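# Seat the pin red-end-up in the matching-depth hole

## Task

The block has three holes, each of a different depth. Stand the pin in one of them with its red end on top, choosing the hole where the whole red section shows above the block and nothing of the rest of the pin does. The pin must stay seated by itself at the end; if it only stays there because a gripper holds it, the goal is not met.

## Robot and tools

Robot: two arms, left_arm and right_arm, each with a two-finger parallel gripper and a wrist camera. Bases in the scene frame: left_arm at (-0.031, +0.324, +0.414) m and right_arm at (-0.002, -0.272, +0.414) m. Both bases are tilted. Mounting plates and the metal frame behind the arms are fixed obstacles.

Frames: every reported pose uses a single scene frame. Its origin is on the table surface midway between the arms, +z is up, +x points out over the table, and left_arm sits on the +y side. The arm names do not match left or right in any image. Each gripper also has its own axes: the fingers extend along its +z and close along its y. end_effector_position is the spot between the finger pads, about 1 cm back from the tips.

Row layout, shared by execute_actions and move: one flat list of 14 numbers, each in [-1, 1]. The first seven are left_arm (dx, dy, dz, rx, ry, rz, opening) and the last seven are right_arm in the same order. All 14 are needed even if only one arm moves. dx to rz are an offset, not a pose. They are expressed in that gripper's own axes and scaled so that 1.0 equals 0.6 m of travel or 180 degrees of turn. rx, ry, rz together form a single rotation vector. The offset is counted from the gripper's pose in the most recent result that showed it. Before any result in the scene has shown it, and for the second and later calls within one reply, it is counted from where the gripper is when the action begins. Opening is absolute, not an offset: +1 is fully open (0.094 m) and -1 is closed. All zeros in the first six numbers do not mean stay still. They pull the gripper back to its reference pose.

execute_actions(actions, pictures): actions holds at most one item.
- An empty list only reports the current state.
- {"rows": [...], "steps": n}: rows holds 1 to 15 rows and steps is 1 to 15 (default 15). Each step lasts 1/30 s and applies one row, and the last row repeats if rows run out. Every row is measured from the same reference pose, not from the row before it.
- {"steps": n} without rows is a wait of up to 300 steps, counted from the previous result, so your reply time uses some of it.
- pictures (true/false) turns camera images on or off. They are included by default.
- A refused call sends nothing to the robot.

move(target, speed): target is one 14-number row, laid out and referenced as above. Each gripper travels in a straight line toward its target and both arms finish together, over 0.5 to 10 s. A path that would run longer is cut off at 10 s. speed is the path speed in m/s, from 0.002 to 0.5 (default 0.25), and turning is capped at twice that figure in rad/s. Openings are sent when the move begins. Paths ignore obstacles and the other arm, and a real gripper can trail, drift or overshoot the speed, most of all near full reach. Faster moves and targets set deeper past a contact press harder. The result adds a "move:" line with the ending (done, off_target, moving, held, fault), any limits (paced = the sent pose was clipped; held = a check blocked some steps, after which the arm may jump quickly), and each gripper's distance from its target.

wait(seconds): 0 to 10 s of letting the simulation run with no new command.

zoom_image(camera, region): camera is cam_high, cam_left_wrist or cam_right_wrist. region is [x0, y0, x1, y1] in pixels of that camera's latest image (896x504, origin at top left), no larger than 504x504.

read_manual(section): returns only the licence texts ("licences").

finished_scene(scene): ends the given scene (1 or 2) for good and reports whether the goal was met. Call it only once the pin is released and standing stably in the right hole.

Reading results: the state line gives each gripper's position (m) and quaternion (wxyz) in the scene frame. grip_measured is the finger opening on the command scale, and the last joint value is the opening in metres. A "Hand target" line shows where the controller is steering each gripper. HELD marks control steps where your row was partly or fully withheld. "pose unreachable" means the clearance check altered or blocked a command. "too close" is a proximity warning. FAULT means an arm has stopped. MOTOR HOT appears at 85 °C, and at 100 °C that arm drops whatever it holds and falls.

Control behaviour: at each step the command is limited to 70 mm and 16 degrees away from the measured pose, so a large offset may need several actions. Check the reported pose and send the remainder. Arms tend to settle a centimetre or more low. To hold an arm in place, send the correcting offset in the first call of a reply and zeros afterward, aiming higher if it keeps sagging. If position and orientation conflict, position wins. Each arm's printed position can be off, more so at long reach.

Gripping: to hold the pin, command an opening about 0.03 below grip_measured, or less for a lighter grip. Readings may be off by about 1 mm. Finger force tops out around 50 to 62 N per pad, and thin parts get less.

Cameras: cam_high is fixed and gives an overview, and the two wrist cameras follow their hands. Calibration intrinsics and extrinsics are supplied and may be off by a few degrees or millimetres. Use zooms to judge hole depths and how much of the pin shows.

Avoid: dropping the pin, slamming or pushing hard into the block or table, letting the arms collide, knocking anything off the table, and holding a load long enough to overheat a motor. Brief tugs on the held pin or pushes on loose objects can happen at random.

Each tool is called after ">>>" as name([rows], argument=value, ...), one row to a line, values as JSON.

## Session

>>> execute_actions(actions=[])

Scene clock: 0.00 s of 5100.00 s.
left_arm: end_effector_position=(+0.5866, +0.5487, +0.2546) grip_measured=+1.000 end_effector_quat_wxyz=(+0.177, +0.615, +0.766, +0.059) | right_arm: end_effector_position=(-0.1882, -0.6666, +0.3833) grip_measured=+1.000 end_effector_quat_wxyz=(-0.439, +0.697, +0.531, +0.199)
Joint positions: left_arm=[ 0.119  1.636  1.261 -0.376 -0.321  1.895  0.094] | right_arm=[-2.107  1.669  1.354 -1.583  0.042 -0.361  0.094]
Joint velocities: left_arm=[-0.005  0.005 -0.007 -0.002 -0.007 -0.051  0.   ] | right_arm=[-0.015 -0.015 -0.007  0.007 -0.007  0.037  0.   ]
Hand target (left_arm): +0.596, +0.555, +0.265; +0.183, +0.610, +0.767, +0.070
Hand target (right_arm): -0.188, -0.670, +0.382; -0.439, +0.696, +0.533, +0.199
camera_calibration (this result's frames):
cam_left_wrist: T_world_to_cam=[[-0.919896, -0.231343, -0.316656, 0.742678], [-0.345725, 0.859545, 0.376372, -0.353945], [0.185109, 0.455699, -0.870674, -0.0137345], [0, 0, 0, 1]] pos_world=[0.563362, 0.482304, 0.35643]
cam_right_wrist: T_world_to_cam=[[-0.914149, 0.0436707, 0.40302, -0.29603], [0.402537, -0.0197271, 0.915191, -0.283182], [0.0479174, 0.998851, 0.000454389, 0.799996], [0, 0, 0, 1]] pos_world=[-0.194958, -0.791735, 0.378109]

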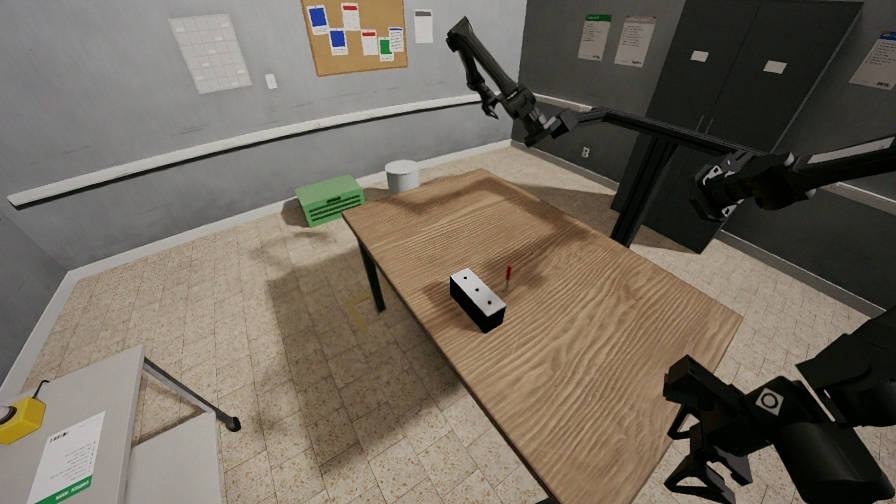

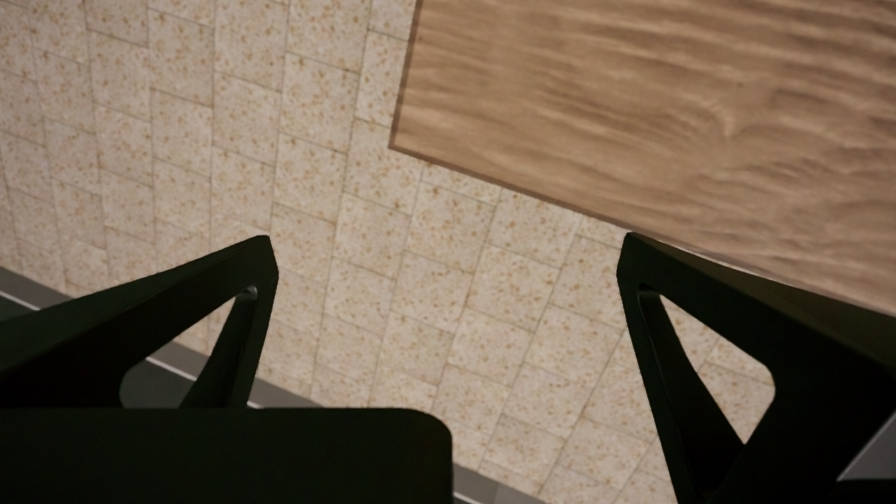

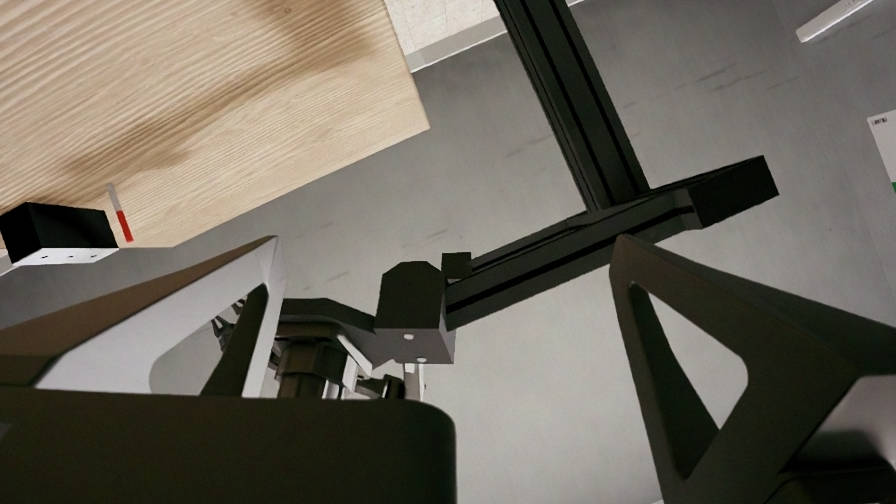

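>>> move(target=[-0.823,-0.536,0.097,0.041,0.122,-0.425,1,0,0,0,0,0,0,1], speed=0.3)

Scene clock: 10.47 s of 5100.00 s.
left_arm: end_effector_position=(+0.3949, -0.0097, +0.1980) grip_measured=+1.000 end_effector_quat_wxyz=(-0.006, +0.005, +1.000, -0.004) | right_arm: end_effector_position=(-0.1882, -0.6666, +0.3833) grip_measured=+1.000 end_effector_quat_wxyz=(-0.439, +0.697, +0.531, +0.199)
Joint positions: left_arm=[-0.655  2.544  1.419 -0.582 -0.761 -0.576  0.094] | right_arm=[-2.107  1.669  1.354 -1.583  0.042 -0.361  0.094]
Joint velocities: left_arm=[ 0.005 -0.005 -0.002 -0.002  0.007  0.022  0.   ] | right_arm=[-0.005  0.005 -0.002 -0.002 -0.037 -0.022  0.   ]
Hand target (left_arm): +0.404, -0.017, +0.208; +0.001, -0.000, +1.000, -0.009
Hand target (right_arm): -0.188, -0.667, +0.383; -0.439, +0.697, +0.531, +0.199
Off the commanded pose (left_arm): 0.005 m, 1 deg.
Off the commanded pose (right_arm): 0.000 m, 0 deg.
After step 90, 4.37 s passed at rest.
move: done
camera_calibration (this result's frames):
cam_left_wrist: T_world_to_cam=[[-0.0165503, -0.999863, 0.000253039, -0.00768202], [-0.809072, 0.0135409, 0.587554, 0.214022], [-0.587477, 0.00951947, -0.809185, 0.5156], [0, 0, 0, 1]] pos_world=[0.475935, -0.0154873, 0.291468]
cam_right_wrist: T_world_to_cam=[[-0.914149, 0.0436707, 0.40302, -0.29603], [0.402537, -0.0197271, 0.915191, -0.283182], [0.0479174, 0.998851, 0.000454389, 0.799996], [0, 0, 0, 1]] pos_world=[-0.194958, -0.791735, 0.378109]

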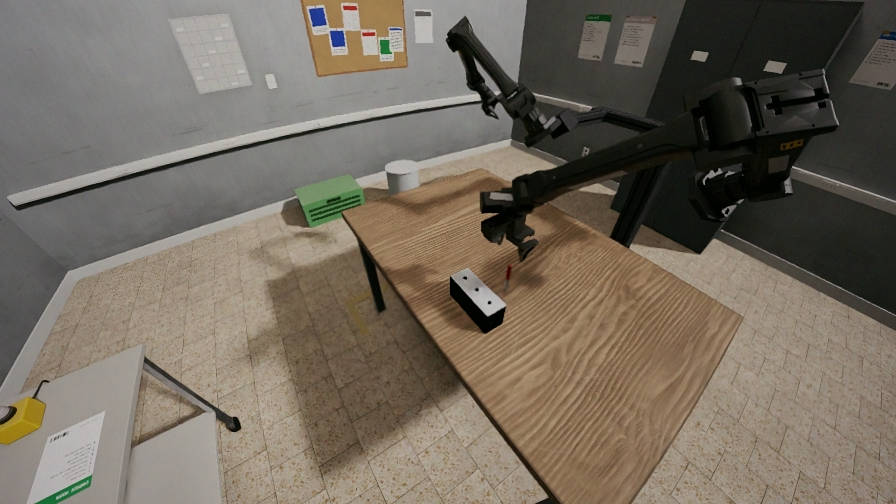

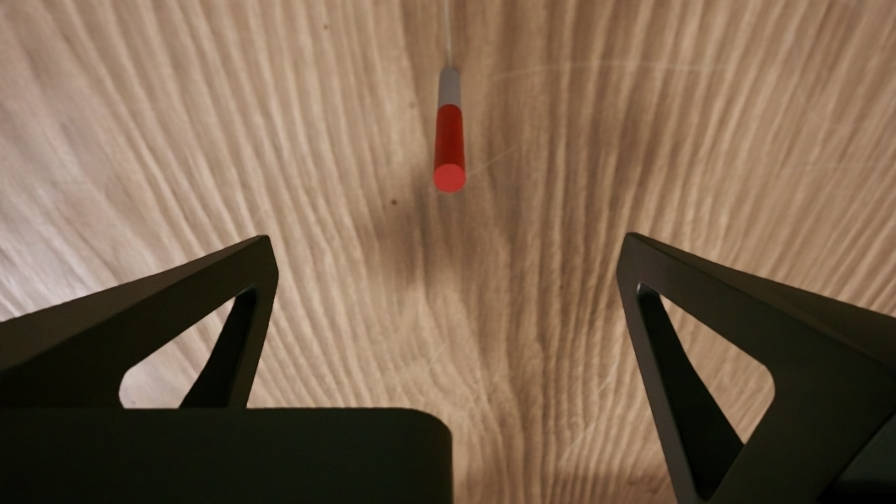

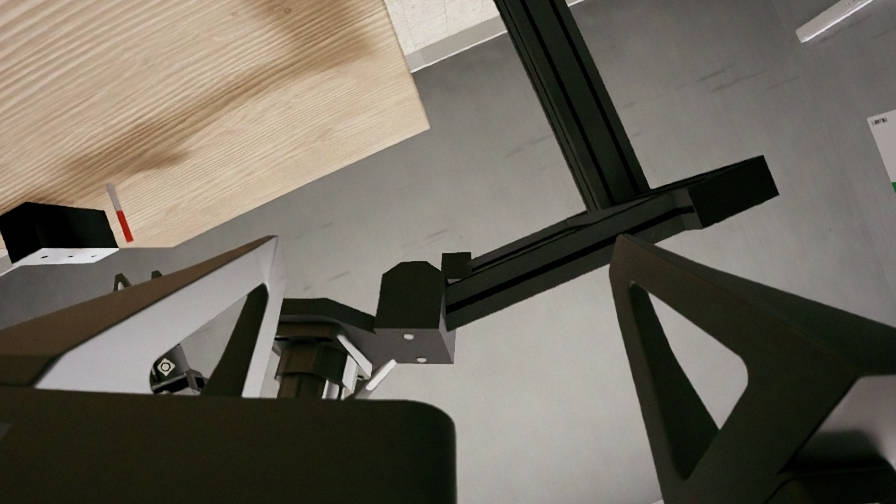

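>>> move(target=[0.008,0,0.15,0,-0.004,0,0,0,0,0,0,0,0,1], speed=0.1)

Scene clock: 18.33 s of 5100.00 s.
left_arm: end_effector_position=(+0.3762, -0.0082, +0.1090) grip_measured=+0.002 end_effector_quat_wxyz=(-0.010, +0.012, +1.000, -0.000) | right_arm: end_effector_position=(-0.1882, -0.6666, +0.3833) grip_measured=+1.000 end_effector_quat_wxyz=(-0.439, +0.697, +0.531, +0.199)
Joint positions: left_arm=[-0.545  2.679  1.426 -0.362 -0.774 -0.42   0.047] | right_arm=[-2.107  1.669  1.354 -1.583  0.042 -0.361  0.094]
Joint velocities: left_arm=[-0.015 -0.015  0.002  0.007  0.022 -0.051 -0.001] | right_arm=[-0.005 -0.015 -0.002  0.002 -0.037  0.037  0.   ]
Hand target (left_arm): +0.388, -0.010, +0.108; -0.000, +0.005, +1.000, -0.003
Hand target (right_arm): -0.188, -0.667, +0.383; -0.439, +0.697, +0.531, +0.199
Off the commanded pose (left_arm): 0.013 m, 1 deg.
Off the commanded pose (right_arm): 0.000 m, 0 deg.
After step 90, 3.57 s passed at rest.
move: off_target (left_arm)
camera_calibration (this result's frames):
cam_left_wrist: T_world_to_cam=[[-0.0303087, -0.99952, -0.00637739, -0.000583974], [-0.804694, 0.0206152, 0.593331, 0.248949], [-0.592915, 0.0231149, -0.804933, 0.434248], [0, 0, 0, 1]] pos_world=[0.457782, -0.0157534, 0.201827]
cam_right_wrist: T_world_to_cam=[[-0.914149, 0.0436707, 0.40302, -0.29603], [0.402537, -0.0197271, 0.915191, -0.283182], [0.0479174, 0.998851, 0.000454389, 0.799996], [0, 0, 0, 1]] pos_world=[-0.194958, -0.791735, 0.378109]

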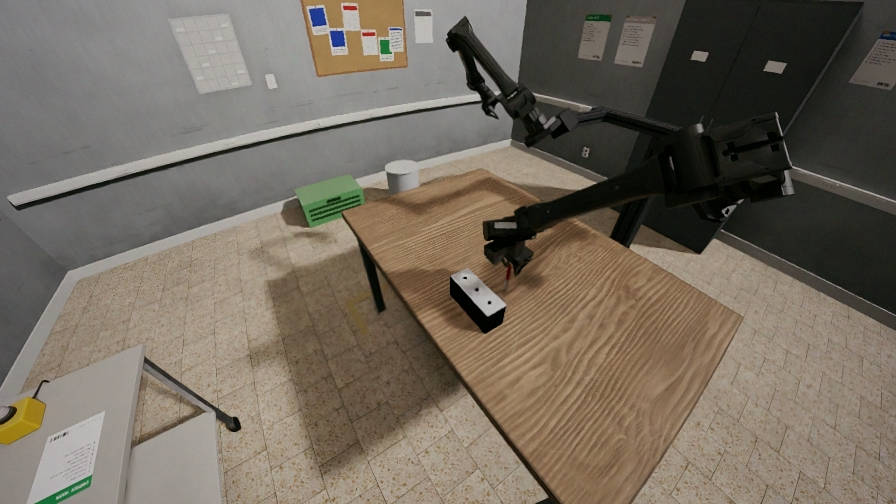

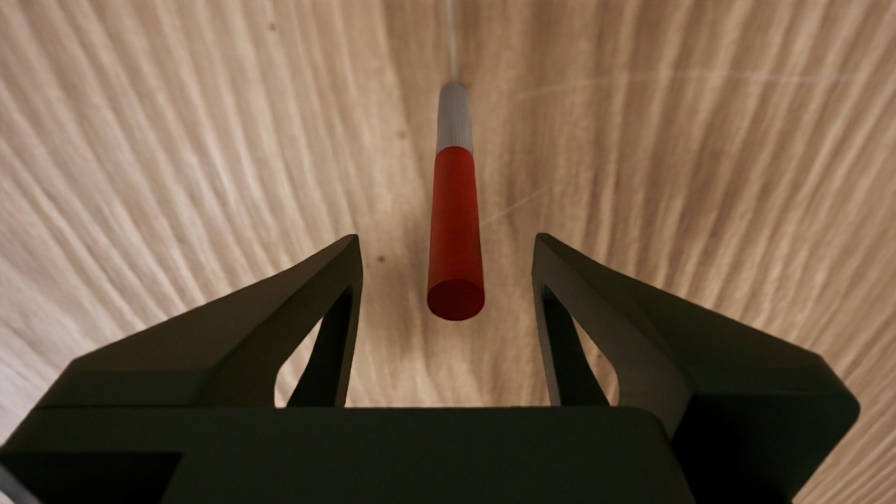

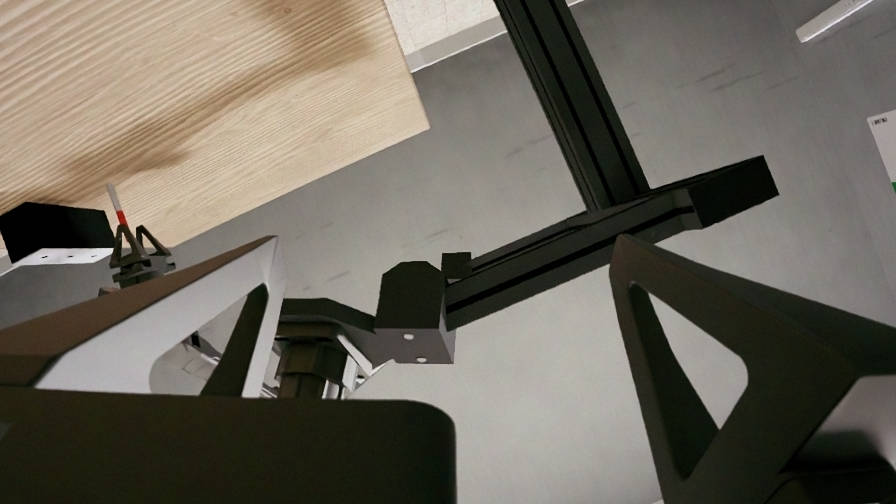

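>>> move(target=[-0.036,-0.004,0.006,-0.002,-0.009,0,-0.3,0,0,0,0,0,0,1], speed=0.03)

Scene clock: 22.67 s of 5100.00 s.
left_arm: end_effector_position=(+0.3924, -0.0110, +0.1110) grip_measured=-0.298 end_effector_quat_wxyz=(+0.002, +0.014, +1.000, +0.001) | right_arm: end_effector_position=(-0.1882, -0.6666, +0.3833) grip_measured=+1.000 end_effector_quat_wxyz=(-0.439, +0.697, +0.531, +0.199)
Joint positions: left_arm=[-0.545  2.681  1.456 -0.361 -0.787 -0.394  0.033] | right_arm=[-2.107  1.669  1.354 -1.583  0.042 -0.361  0.094]
Joint velocities: left_arm=[-0.005  0.005 -0.017 -0.032 -0.022 -0.037  0.   ] | right_arm=[ 0.005 -0.015  0.007  0.002 -0.007 -0.037  0.   ]
Hand target (left_arm): +0.398, -0.011, +0.105; +0.004, +0.011, +1.000, +0.003
Hand target (right_arm): -0.188, -0.667, +0.383; -0.439, +0.697, +0.531, +0.199
Off the commanded pose (left_arm): 0.008 m, 0 deg.
Off the commanded pose (right_arm): 0.000 m, 0 deg.
After step 90, 0.37 s passed at rest.
move: done
camera_calibration (this result's frames):
cam_left_wrist: T_world_to_cam=[[-0.0355854, -0.999313, -0.0103727, -0.000314198], [-0.818521, 0.0231893, 0.574008, 0.268472], [-0.573373, 0.0289166, -0.818784, 0.439409], [0, 0, 0, 1]] pos_world=[0.471684, -0.0192459, 0.205673]
cam_right_wrist: T_world_to_cam=[[-0.914149, 0.0436707, 0.40302, -0.29603], [0.402537, -0.0197271, 0.915191, -0.283182], [0.0479174, 0.998851, 0.000454389, 0.799996], [0, 0, 0, 1]] pos_world=[-0.194958, -0.791735, 0.378109]

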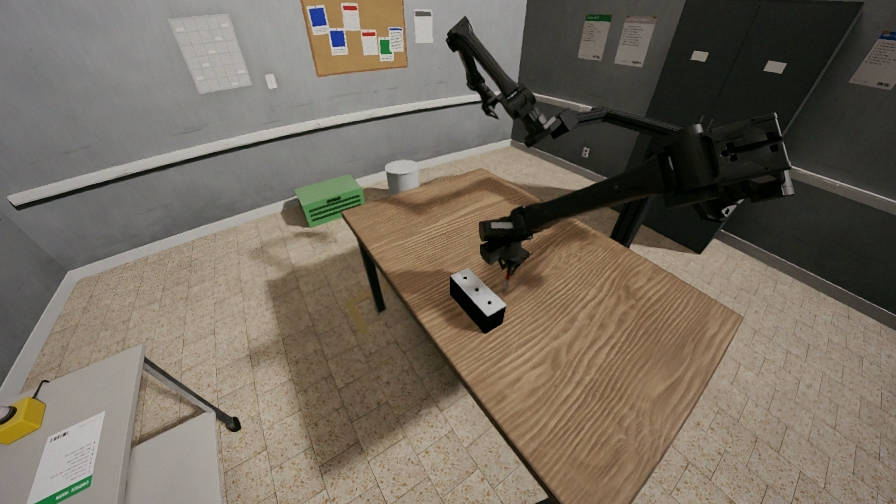

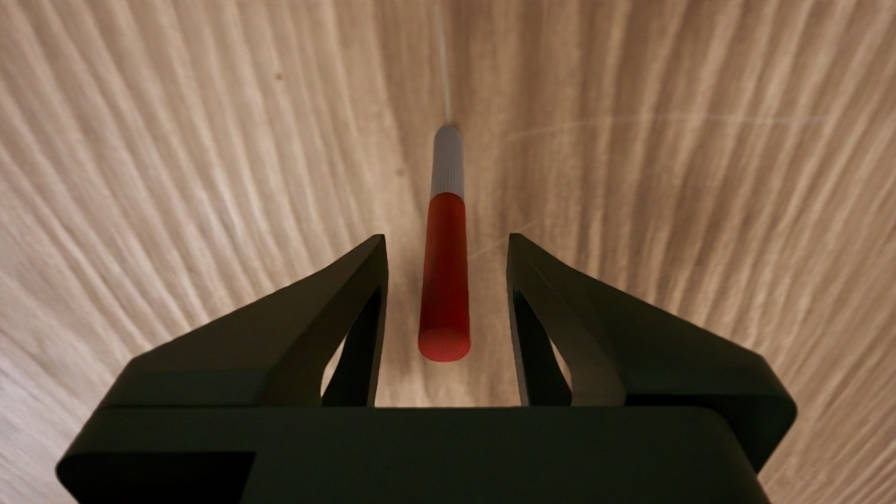

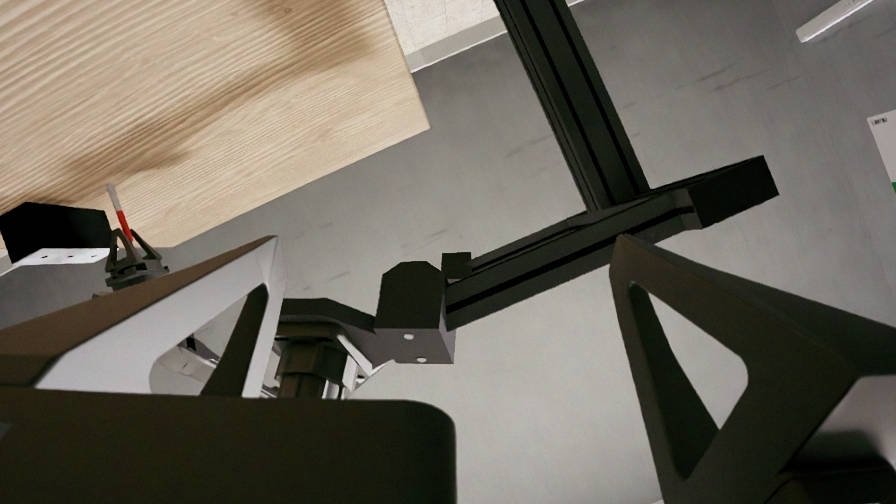

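About 5 mm overshoot; nudge back and down.

>>> move(target=[0.003,0.001,0.018,0,0,0,-0.5,0,0,0,0,0,0,1], speed=0.02)

Scene clock: 29.37 s of 5100.00 s.
left_arm: end_effector_position=(+0.3897, -0.0118, +0.1068) grip_measured=-0.498 end_effector_quat_wxyz=(+0.002, +0.017, +1.000, +0.002) | right_arm: end_effector_position=(-0.1882, -0.6666, +0.3833) grip_measured=+1.000 end_effector_quat_wxyz=(-0.439, +0.697, +0.531, +0.199)
Joint positions: left_arm=[-0.542  2.69   1.456 -0.351 -0.787 -0.384  0.024] | right_arm=[-2.107  1.669  1.354 -1.583  0.042 -0.361  0.094]
Joint velocities: left_arm=[-0.005  0.005 -0.007 -0.017  0.007 -0.007 -0.   ] | right_arm=[-0.005 -0.005  0.012 -0.007 -0.022 -0.051  0.   ]
Hand target (left_arm): +0.391, -0.010, +0.100; +0.002, +0.014, +1.000, +0.002
Hand target (right_arm): -0.188, -0.667, +0.383; -0.439, +0.697, +0.531, +0.199
Off the commanded pose (left_arm): 0.007 m, 0 deg.
Off the commanded pose (right_arm): 0.000 m, 0 deg.
After step 90, 2.83 s passed at rest.
move: done
camera_calibration (this result's frames):
cam_left_wrist: T_world_to_cam=[[-0.0418884, -0.999064, -0.0107572, 0.00122671], [-0.817771, 0.0280975, 0.574857, 0.268308], [-0.574017, 0.0328768, -0.818183, 0.434755], [0, 0, 0, 1]] pos_world=[0.469023, -0.0206066, 0.201483]
cam_right_wrist: T_world_to_cam=[[-0.914149, 0.0436707, 0.40302, -0.29603], [0.402537, -0.0197271, 0.915191, -0.283182], [0.0479174, 0.998851, 0.000454389, 0.799996], [0, 0, 0, 1]] pos_world=[-0.194958, -0.791735, 0.378109]

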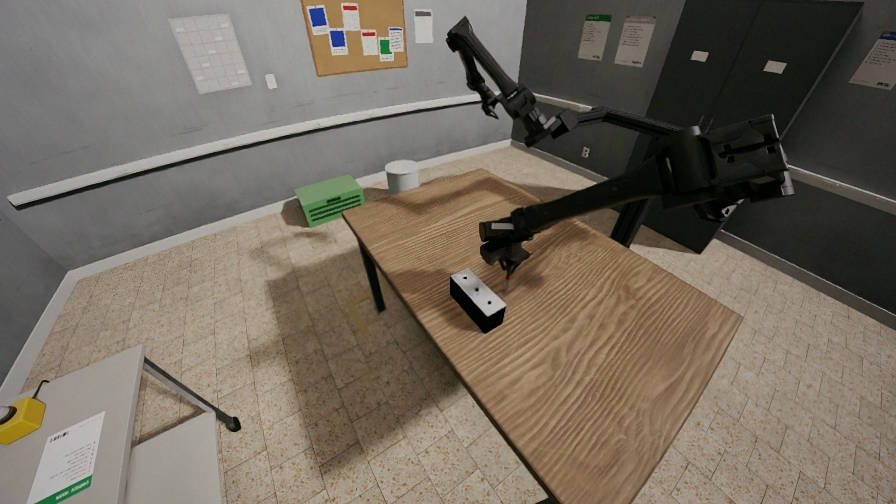

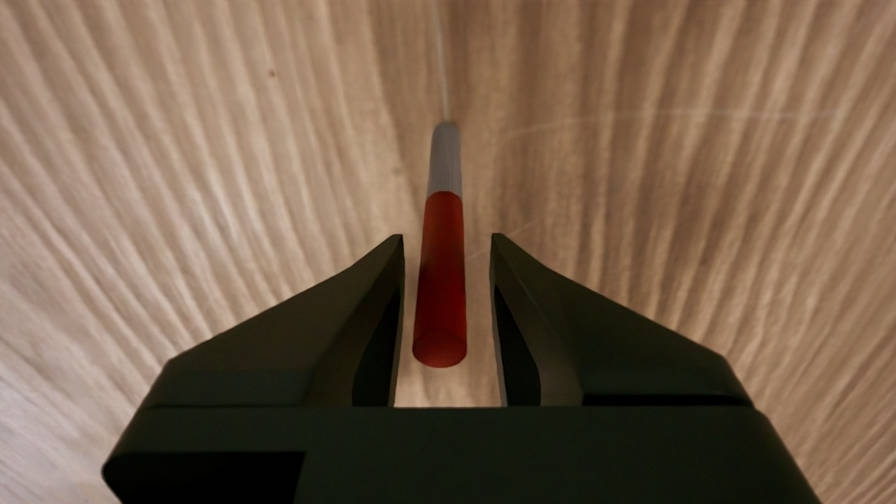

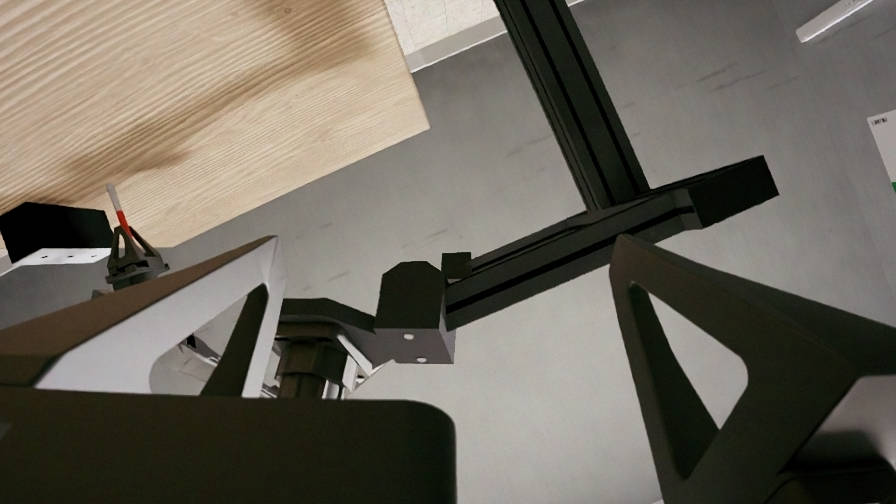

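>>> move(target=[0,0.002,0.004,0,0,0,-0.785,0,0,0,0,0,0,1])

>>> move(target=[0,0,-0.2,0,0,0,-0.785,0,0,0,0,0,0,1], speed=0.15)

Scene clock: 37.77 s of 5100.00 s.
left_arm: end_effector_position=(+0.3897, -0.0118, +0.1068) grip_measured=-0.767 end_effector_quat_wxyz=(+0.002, +0.018, +1.000, +0.001) | right_arm: end_effector_position=(-0.1882, -0.6666, +0.3833) grip_measured=+1.000 end_effector_quat_wxyz=(-0.439, +0.697, +0.531, +0.199)
Joint positions: left_arm=[-0.542  2.69   1.456 -0.351 -0.787 -0.384  0.011] | right_arm=[-2.107  1.669  1.354 -1.583  0.042 -0.361  0.094]
Joint velocities: left_arm=[-0.005  0.005 -0.012  0.007  0.022  0.066 -0.   ] | right_arm=[ 0.005 -0.015  0.002  0.002 -0.037  0.007  0.   ]
Hand target (left_arm): +0.390, -0.011, +0.104; +0.002, +0.017, +1.000, +0.002
Hand target (right_arm): -0.188, -0.667, +0.383; -0.439, +0.697, +0.531, +0.199
Off the commanded pose (left_arm): 0.003 m, 0 deg.
Off the commanded pose (right_arm): 0.000 m, 0 deg.
After step 90, 4.70 s passed at rest.
move: done
camera_calibration (this result's frames):
cam_left_wrist: T_world_to_cam=[[-0.0423792, -0.999045, -0.0106597, 0.00138034], [-0.817898, 0.0285635, 0.574654, 0.268441], [-0.573801, 0.0330719, -0.818327, 0.434728], [0, 0, 0, 1]] pos_world=[0.469063, -0.0206659, 0.201504]
cam_right_wrist: T_world_to_cam=[[-0.914149, 0.0436707, 0.40302, -0.29603], [0.402537, -0.0197271, 0.915191, -0.283182], [0.0479174, 0.998851, 0.000454389, 0.799996], [0, 0, 0, 1]] pos_world=[-0.194958, -0.791735, 0.378109]

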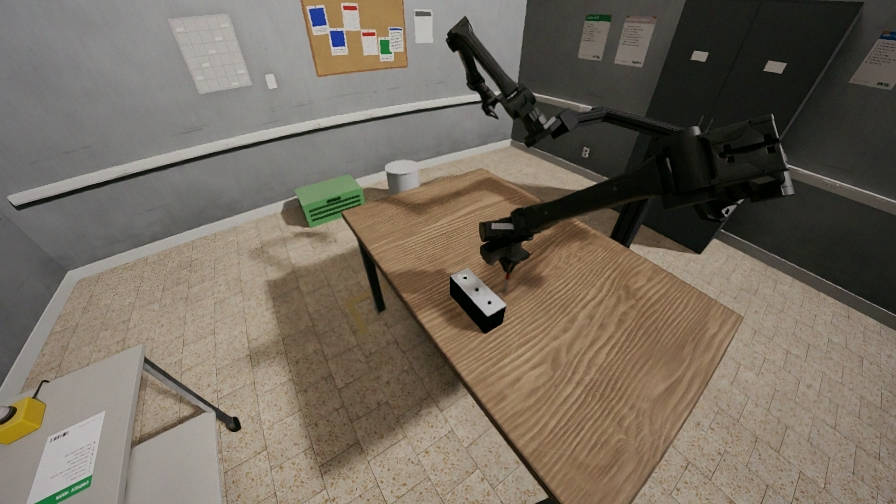

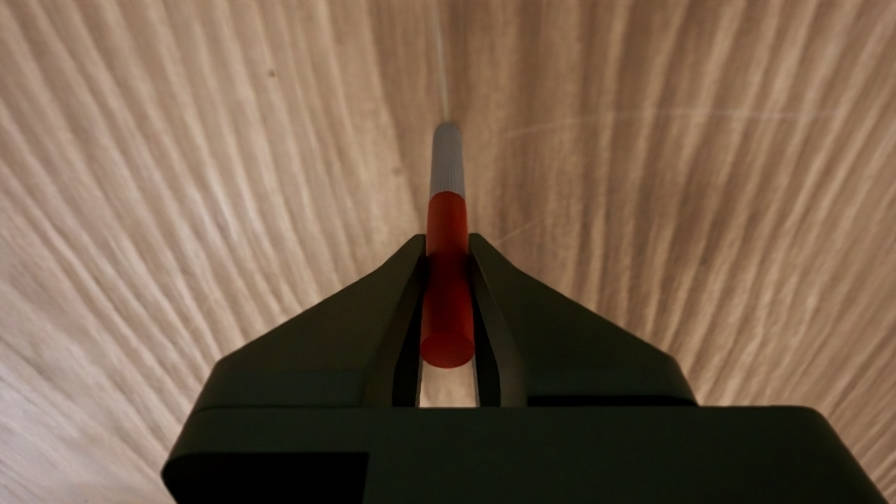

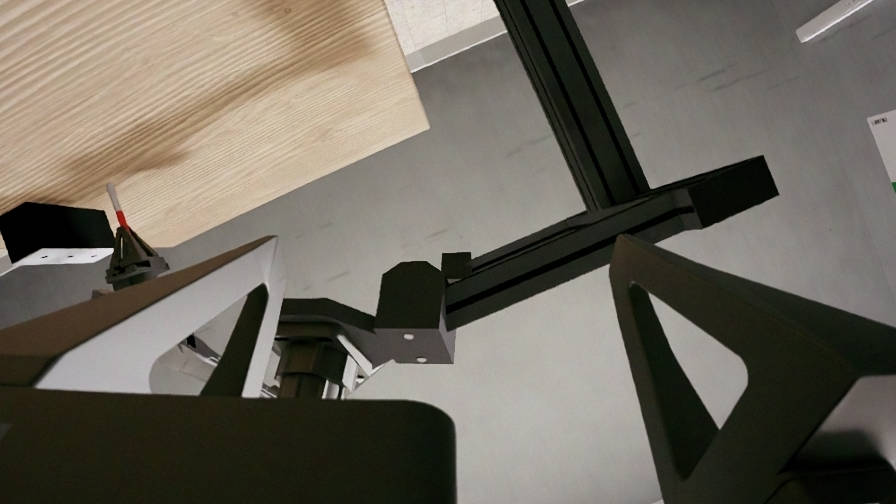

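Scene clock: 39.03 s of 5100.00 s.
left_arm: end_effector_position=(+0.3885, -0.0084, +0.2127) grip_measured=-0.767 end_effector_quat_wxyz=(-0.004, +0.016, +1.000, +0.004) | right_arm: end_effector_position=(-0.1882, -0.6666, +0.3833) grip_measured=+1.000 end_effector_quat_wxyz=(-0.439, +0.697, +0.531, +0.199)
Joint positions: left_arm=[-0.681  2.525  1.404 -0.621 -0.773 -0.596  0.011] | right_arm=[-2.107  1.669  1.354 -1.583  0.042 -0.361  0.094]
Joint velocities: left_arm=[-0.005 -0.005  0.002  0.022 -0.007  0.022 -0.001] | right_arm=[-0.005 -0.005 -0.007 -0.002 -0.066 -0.022  0.   ]
Hand target (left_arm): +0.390, -0.013, +0.227; +0.002, +0.018, +1.000, -0.000
Hand target (right_arm): -0.188, -0.667, +0.383; -0.439, +0.697, +0.531, +0.199
Off the commanded pose (left_arm): 0.015 m, 1 deg.
Off the commanded pose (right_arm): 0.000 m, 0 deg.
move: off_target (left_arm)
camera_calibration (this result's frames):
cam_left_wrist: T_world_to_cam=[[-0.0390281, -0.999107, -0.0161785, 0.00575056], [-0.811026, 0.0222149, 0.584588, 0.201655], [-0.583706, 0.0359365, -0.811169, 0.522904], [0, 0, 0, 1]] pos_world=[0.468994, -0.0175257, 0.306372]
cam_right_wrist: T_world_to_cam=[[-0.914149, 0.0436707, 0.40302, -0.29603], [0.402537, -0.0197271, 0.915191, -0.283182], [0.0479174, 0.998851, 0.000454389, 0.799996], [0, 0, 0, 1]] pos_world=[-0.194958, -0.791735, 0.378109]

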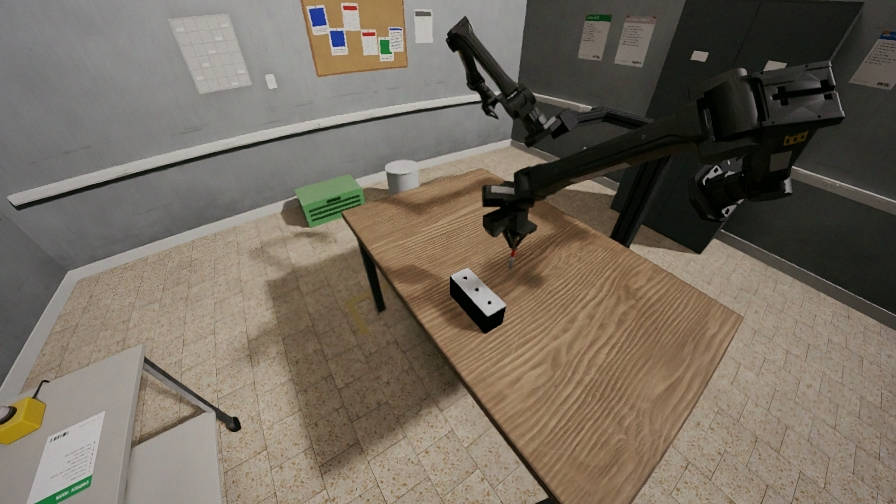

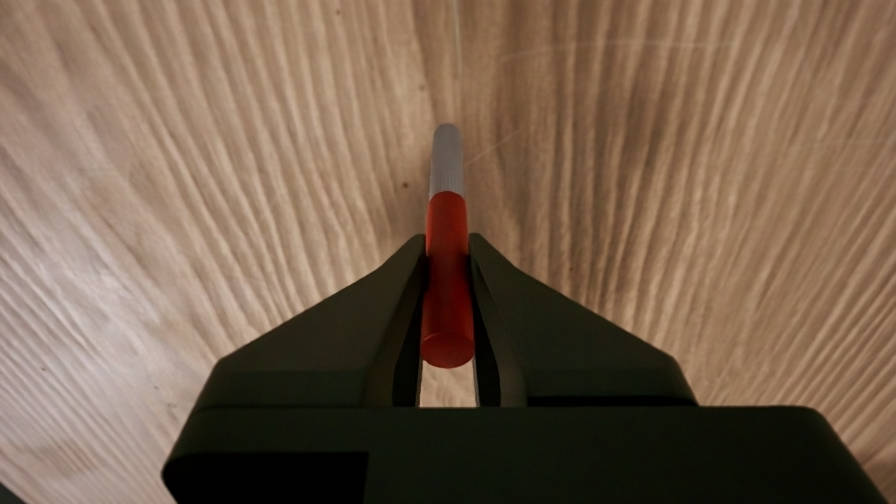

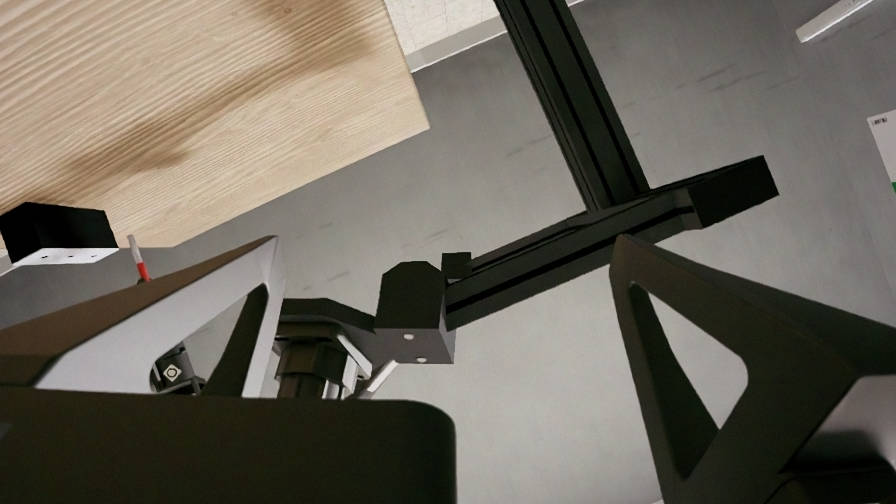

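>>> move(target=[-0.24,0.095,-0.03,0.005,-0.007,-0.008,-0.8,0,0,0,0,0,0,1], speed=0.15)

Scene clock: 43.87 s of 5100.00 s.
left_arm: end_effector_position=(+0.5142, +0.0395, +0.2143) grip_measured=-0.771 end_effector_quat_wxyz=(-0.004, +0.008, +1.000, +0.001) | right_arm: end_effector_position=(-0.1882, -0.6666, +0.3833) grip_measured=+1.000 end_effector_quat_wxyz=(-0.439, +0.697, +0.531, +0.199)
Joint positions: left_arm=[-0.551  2.493  1.644 -0.76  -0.781 -0.427  0.011] | right_arm=[-2.107  1.669  1.354 -1.583  0.042 -0.361  0.094]
Joint velocities: left_arm=[-0.005 -0.015 -0.007  0.002  0.007 -0.081 -0.001] | right_arm=[-0.005 -0.005 -0.002  0.007 -0.007 -0.007  0.   ]
Hand target (left_arm): +0.534, +0.046, +0.229; +0.007, +0.003, +1.000, -0.002
Hand target (right_arm): -0.188, -0.667, +0.383; -0.439, +0.697, +0.531, +0.199
Off the commanded pose (left_arm): 0.026 m, 1 deg.
Off the commanded pose (right_arm): 0.000 m, 0 deg.
After step 90, 0.40 s passed at rest.
move: off_target (left_arm)
camera_calibration (this result's frames):
cam_left_wrist: T_world_to_cam=[[-0.0233614, -0.999679, -0.00975503, 0.0491396], [-0.811442, 0.013261, 0.584282, 0.302189], [-0.583965, 0.0215653, -0.811492, 0.596583], [0, 0, 0, 1]] pos_world=[0.594741, 0.0322511, 0.308038]
cam_right_wrist: T_world_to_cam=[[-0.914149, 0.0436707, 0.40302, -0.29603], [0.402537, -0.0197271, 0.915191, -0.283182], [0.0479174, 0.998851, 0.000454389, 0.799996], [0, 0, 0, 1]] pos_world=[-0.194958, -0.791735, 0.378109]

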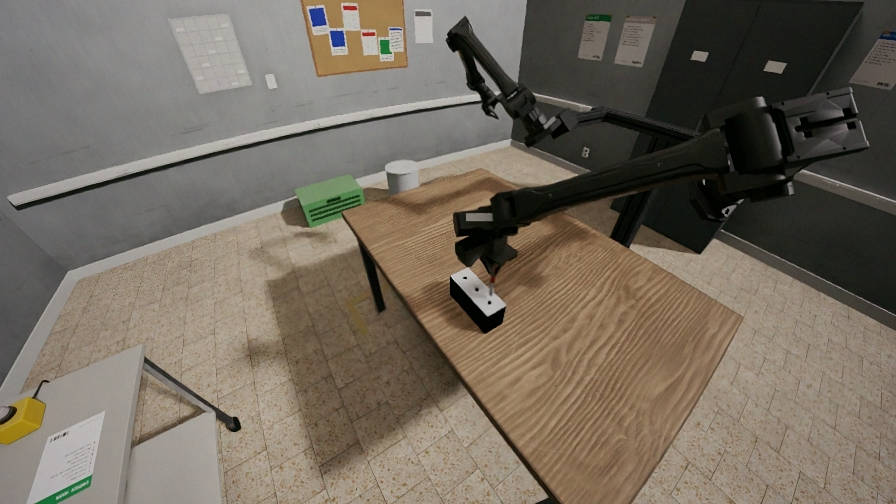

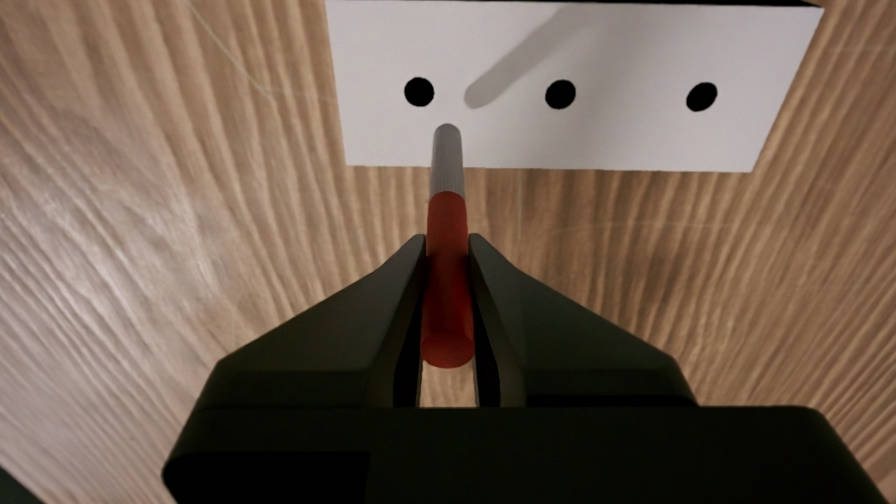

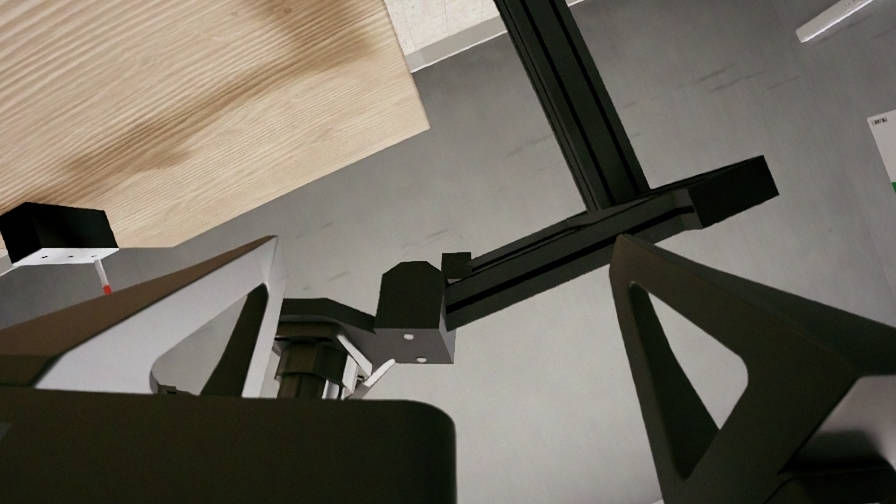

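>>> move(target=[-0.042,0.028,0.0,0.002,-0.008,0,-0.8,0,0,0,0,0,0,1], speed=0.03)

Scene clock: 48.70 s of 5100.00 s.
left_arm: end_effector_position=(+0.5172, +0.0491, +0.2044) grip_measured=-0.771 end_effector_quat_wxyz=(-0.009, +0.024, +1.000, +0.003) | right_arm: end_effector_position=(-0.1882, -0.6666, +0.3833) grip_measured=+1.000 end_effector_quat_wxyz=(-0.439, +0.697, +0.531, +0.199)
Joint positions: left_arm=[-0.528  2.493  1.644 -0.752 -0.782 -0.374  0.011] | right_arm=[-2.107  1.669  1.354 -1.583  0.042 -0.361  0.094]
Joint velocities: left_arm=[-0.015 -0.005 -0.002 -0.007  0.022  0.007 -0.001] | right_arm=[-0.005 -0.015 -0.007  0.007  0.051  0.022  0.   ]
Hand target (left_arm): +0.539, +0.057, +0.214; +0.008, +0.008, +1.000, -0.002
Hand target (right_arm): -0.188, -0.667, +0.383; -0.439, +0.697, +0.531, +0.199
Off the commanded pose (left_arm): 0.025 m, 3 deg.
Off the commanded pose (right_arm): 0.000 m, 0 deg.
After step 90, 0.57 s passed at rest.
move: off_target (left_arm)
camera_calibration (this result's frames):
cam_left_wrist: T_world_to_cam=[[-0.0543281, -0.998436, -0.0132214, 0.07535], [-0.805176, 0.0359736, 0.591944, 0.304393], [-0.590542, 0.0428048, -0.805871, 0.591323], [0, 0, 0, 1]] pos_world=[0.598385, 0.0389705, 0.297343]
cam_right_wrist: T_world_to_cam=[[-0.914149, 0.0436707, 0.40302, -0.29603], [0.402537, -0.0197271, 0.915191, -0.283182], [0.0479174, 0.998851, 0.000454389, 0.799996], [0, 0, 0, 1]] pos_world=[-0.194958, -0.791735, 0.378109]

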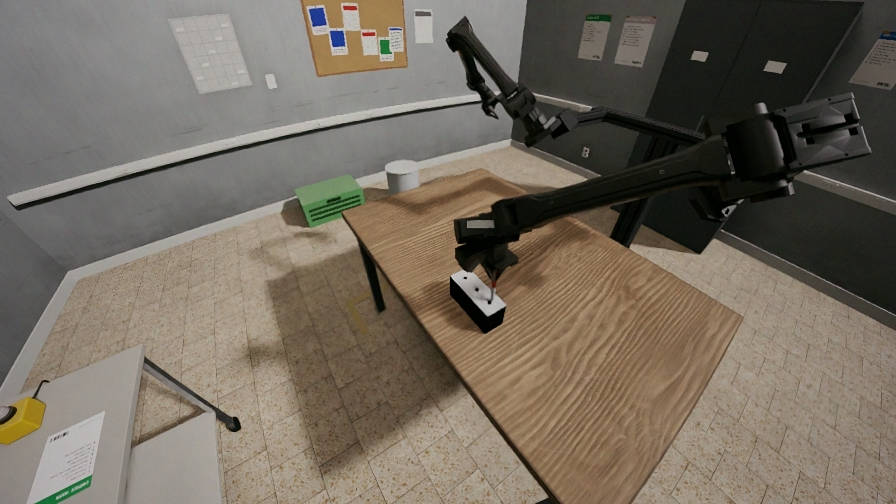

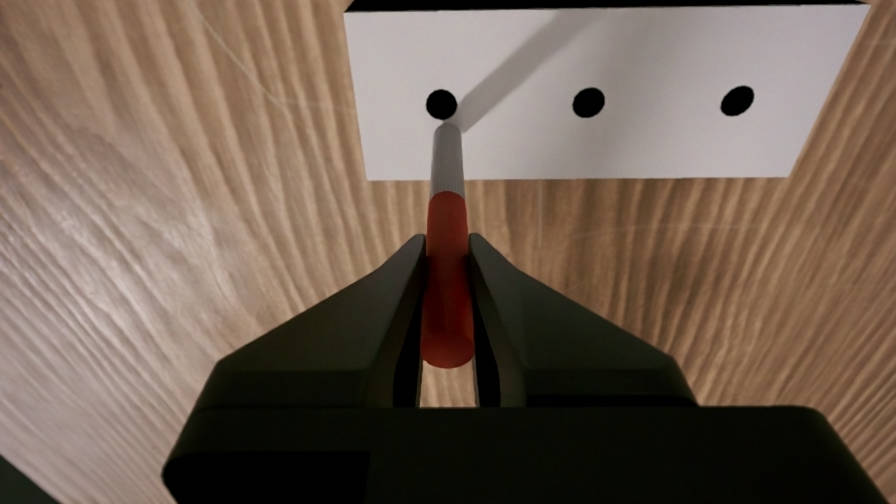

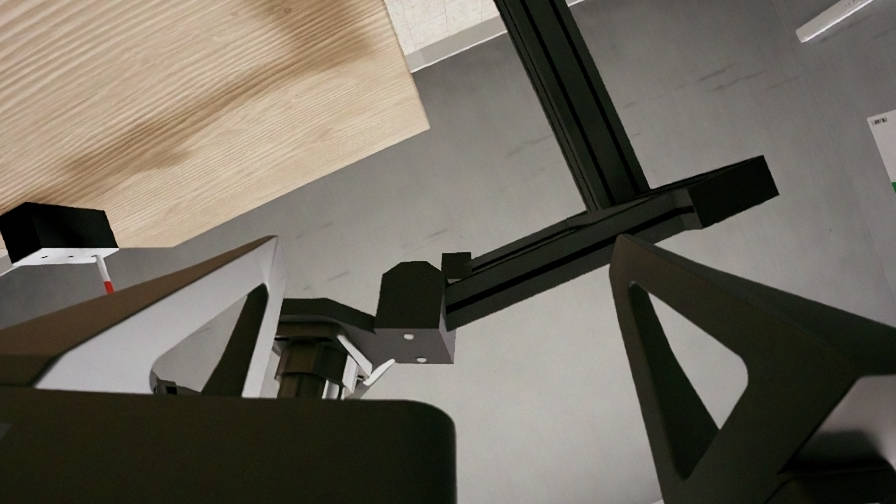

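>>> move(target=[-0.042,0.018,-0.014,0.005,-0.017,-0.01,-0.8,0,0,0,0,0,0,1], speed=0.02)

Scene clock: 54.20 s of 5100.00 s.
left_arm: end_effector_position=(+0.5247, +0.0484, +0.2020) grip_measured=-0.771 end_effector_quat_wxyz=(+0.003, +0.022, +1.000, -0.001) | right_arm: end_effector_position=(-0.1882, -0.6666, +0.3833) grip_measured=+1.000 end_effector_quat_wxyz=(-0.439, +0.697, +0.531, +0.199)
Joint positions: left_arm=[-0.523  2.493  1.644 -0.712 -0.782 -0.345  0.011] | right_arm=[-2.107  1.669  1.354 -1.583  0.042 -0.361  0.094]
Joint velocities: left_arm=[ 0.005  0.005  0.002  0.007 -0.051 -0.022  0.001] | right_arm=[-0.005  0.005  0.007  0.002  0.007 -0.007  0.   ]
Hand target (left_arm): +0.543, +0.059, +0.212; +0.017, +0.008, +1.000, -0.005
Hand target (right_arm): -0.188, -0.667, +0.383; -0.439, +0.697, +0.531, +0.199
Off the commanded pose (left_arm): 0.023 m, 2 deg.
Off the commanded pose (right_arm): 0.000 m, 0 deg.
After step 90, 0.67 s passed at rest.
move: off_target (left_arm)
camera_calibration (this result's frames):
cam_left_wrist: T_world_to_cam=[[-0.0507032, -0.998701, -0.00504565, 0.0715492], [-0.818586, 0.0386636, 0.573081, 0.322615], [-0.572142, 0.0331873, -0.819483, 0.587456], [0, 0, 0, 1]] pos_world=[0.603824, 0.0394866, 0.296886]
cam_right_wrist: T_world_to_cam=[[-0.914149, 0.0436707, 0.40302, -0.29603], [0.402537, -0.0197271, 0.915191, -0.283182], [0.0479174, 0.998851, 0.000454389, 0.799996], [0, 0, 0, 1]] pos_world=[-0.194958, -0.791735, 0.378109]

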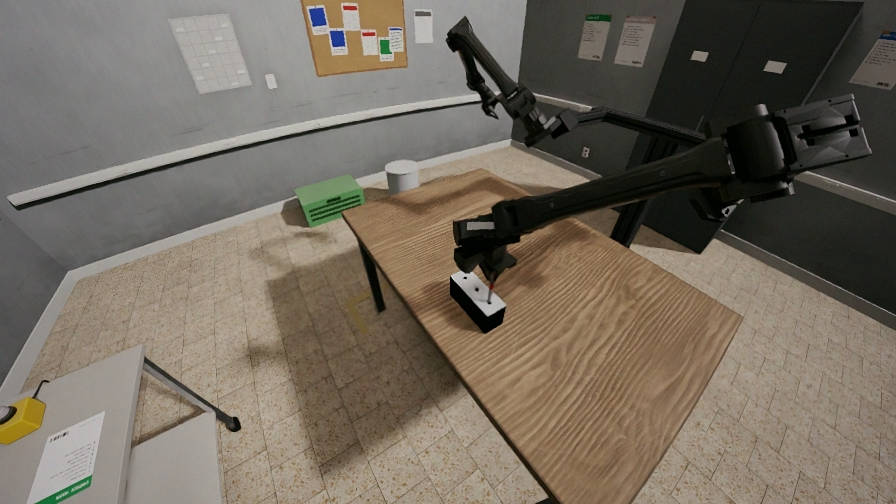

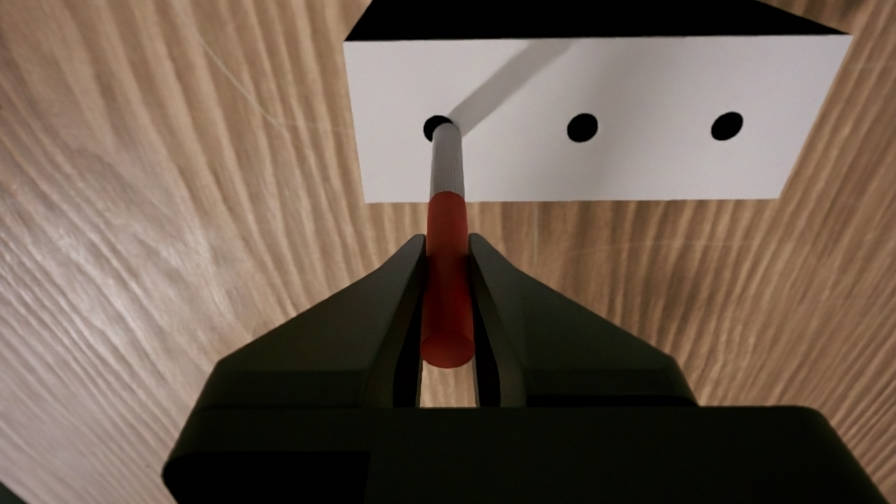

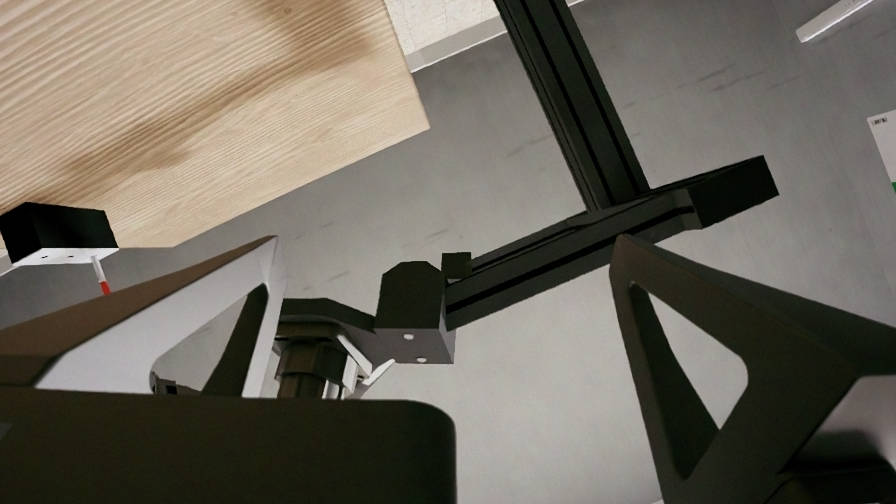

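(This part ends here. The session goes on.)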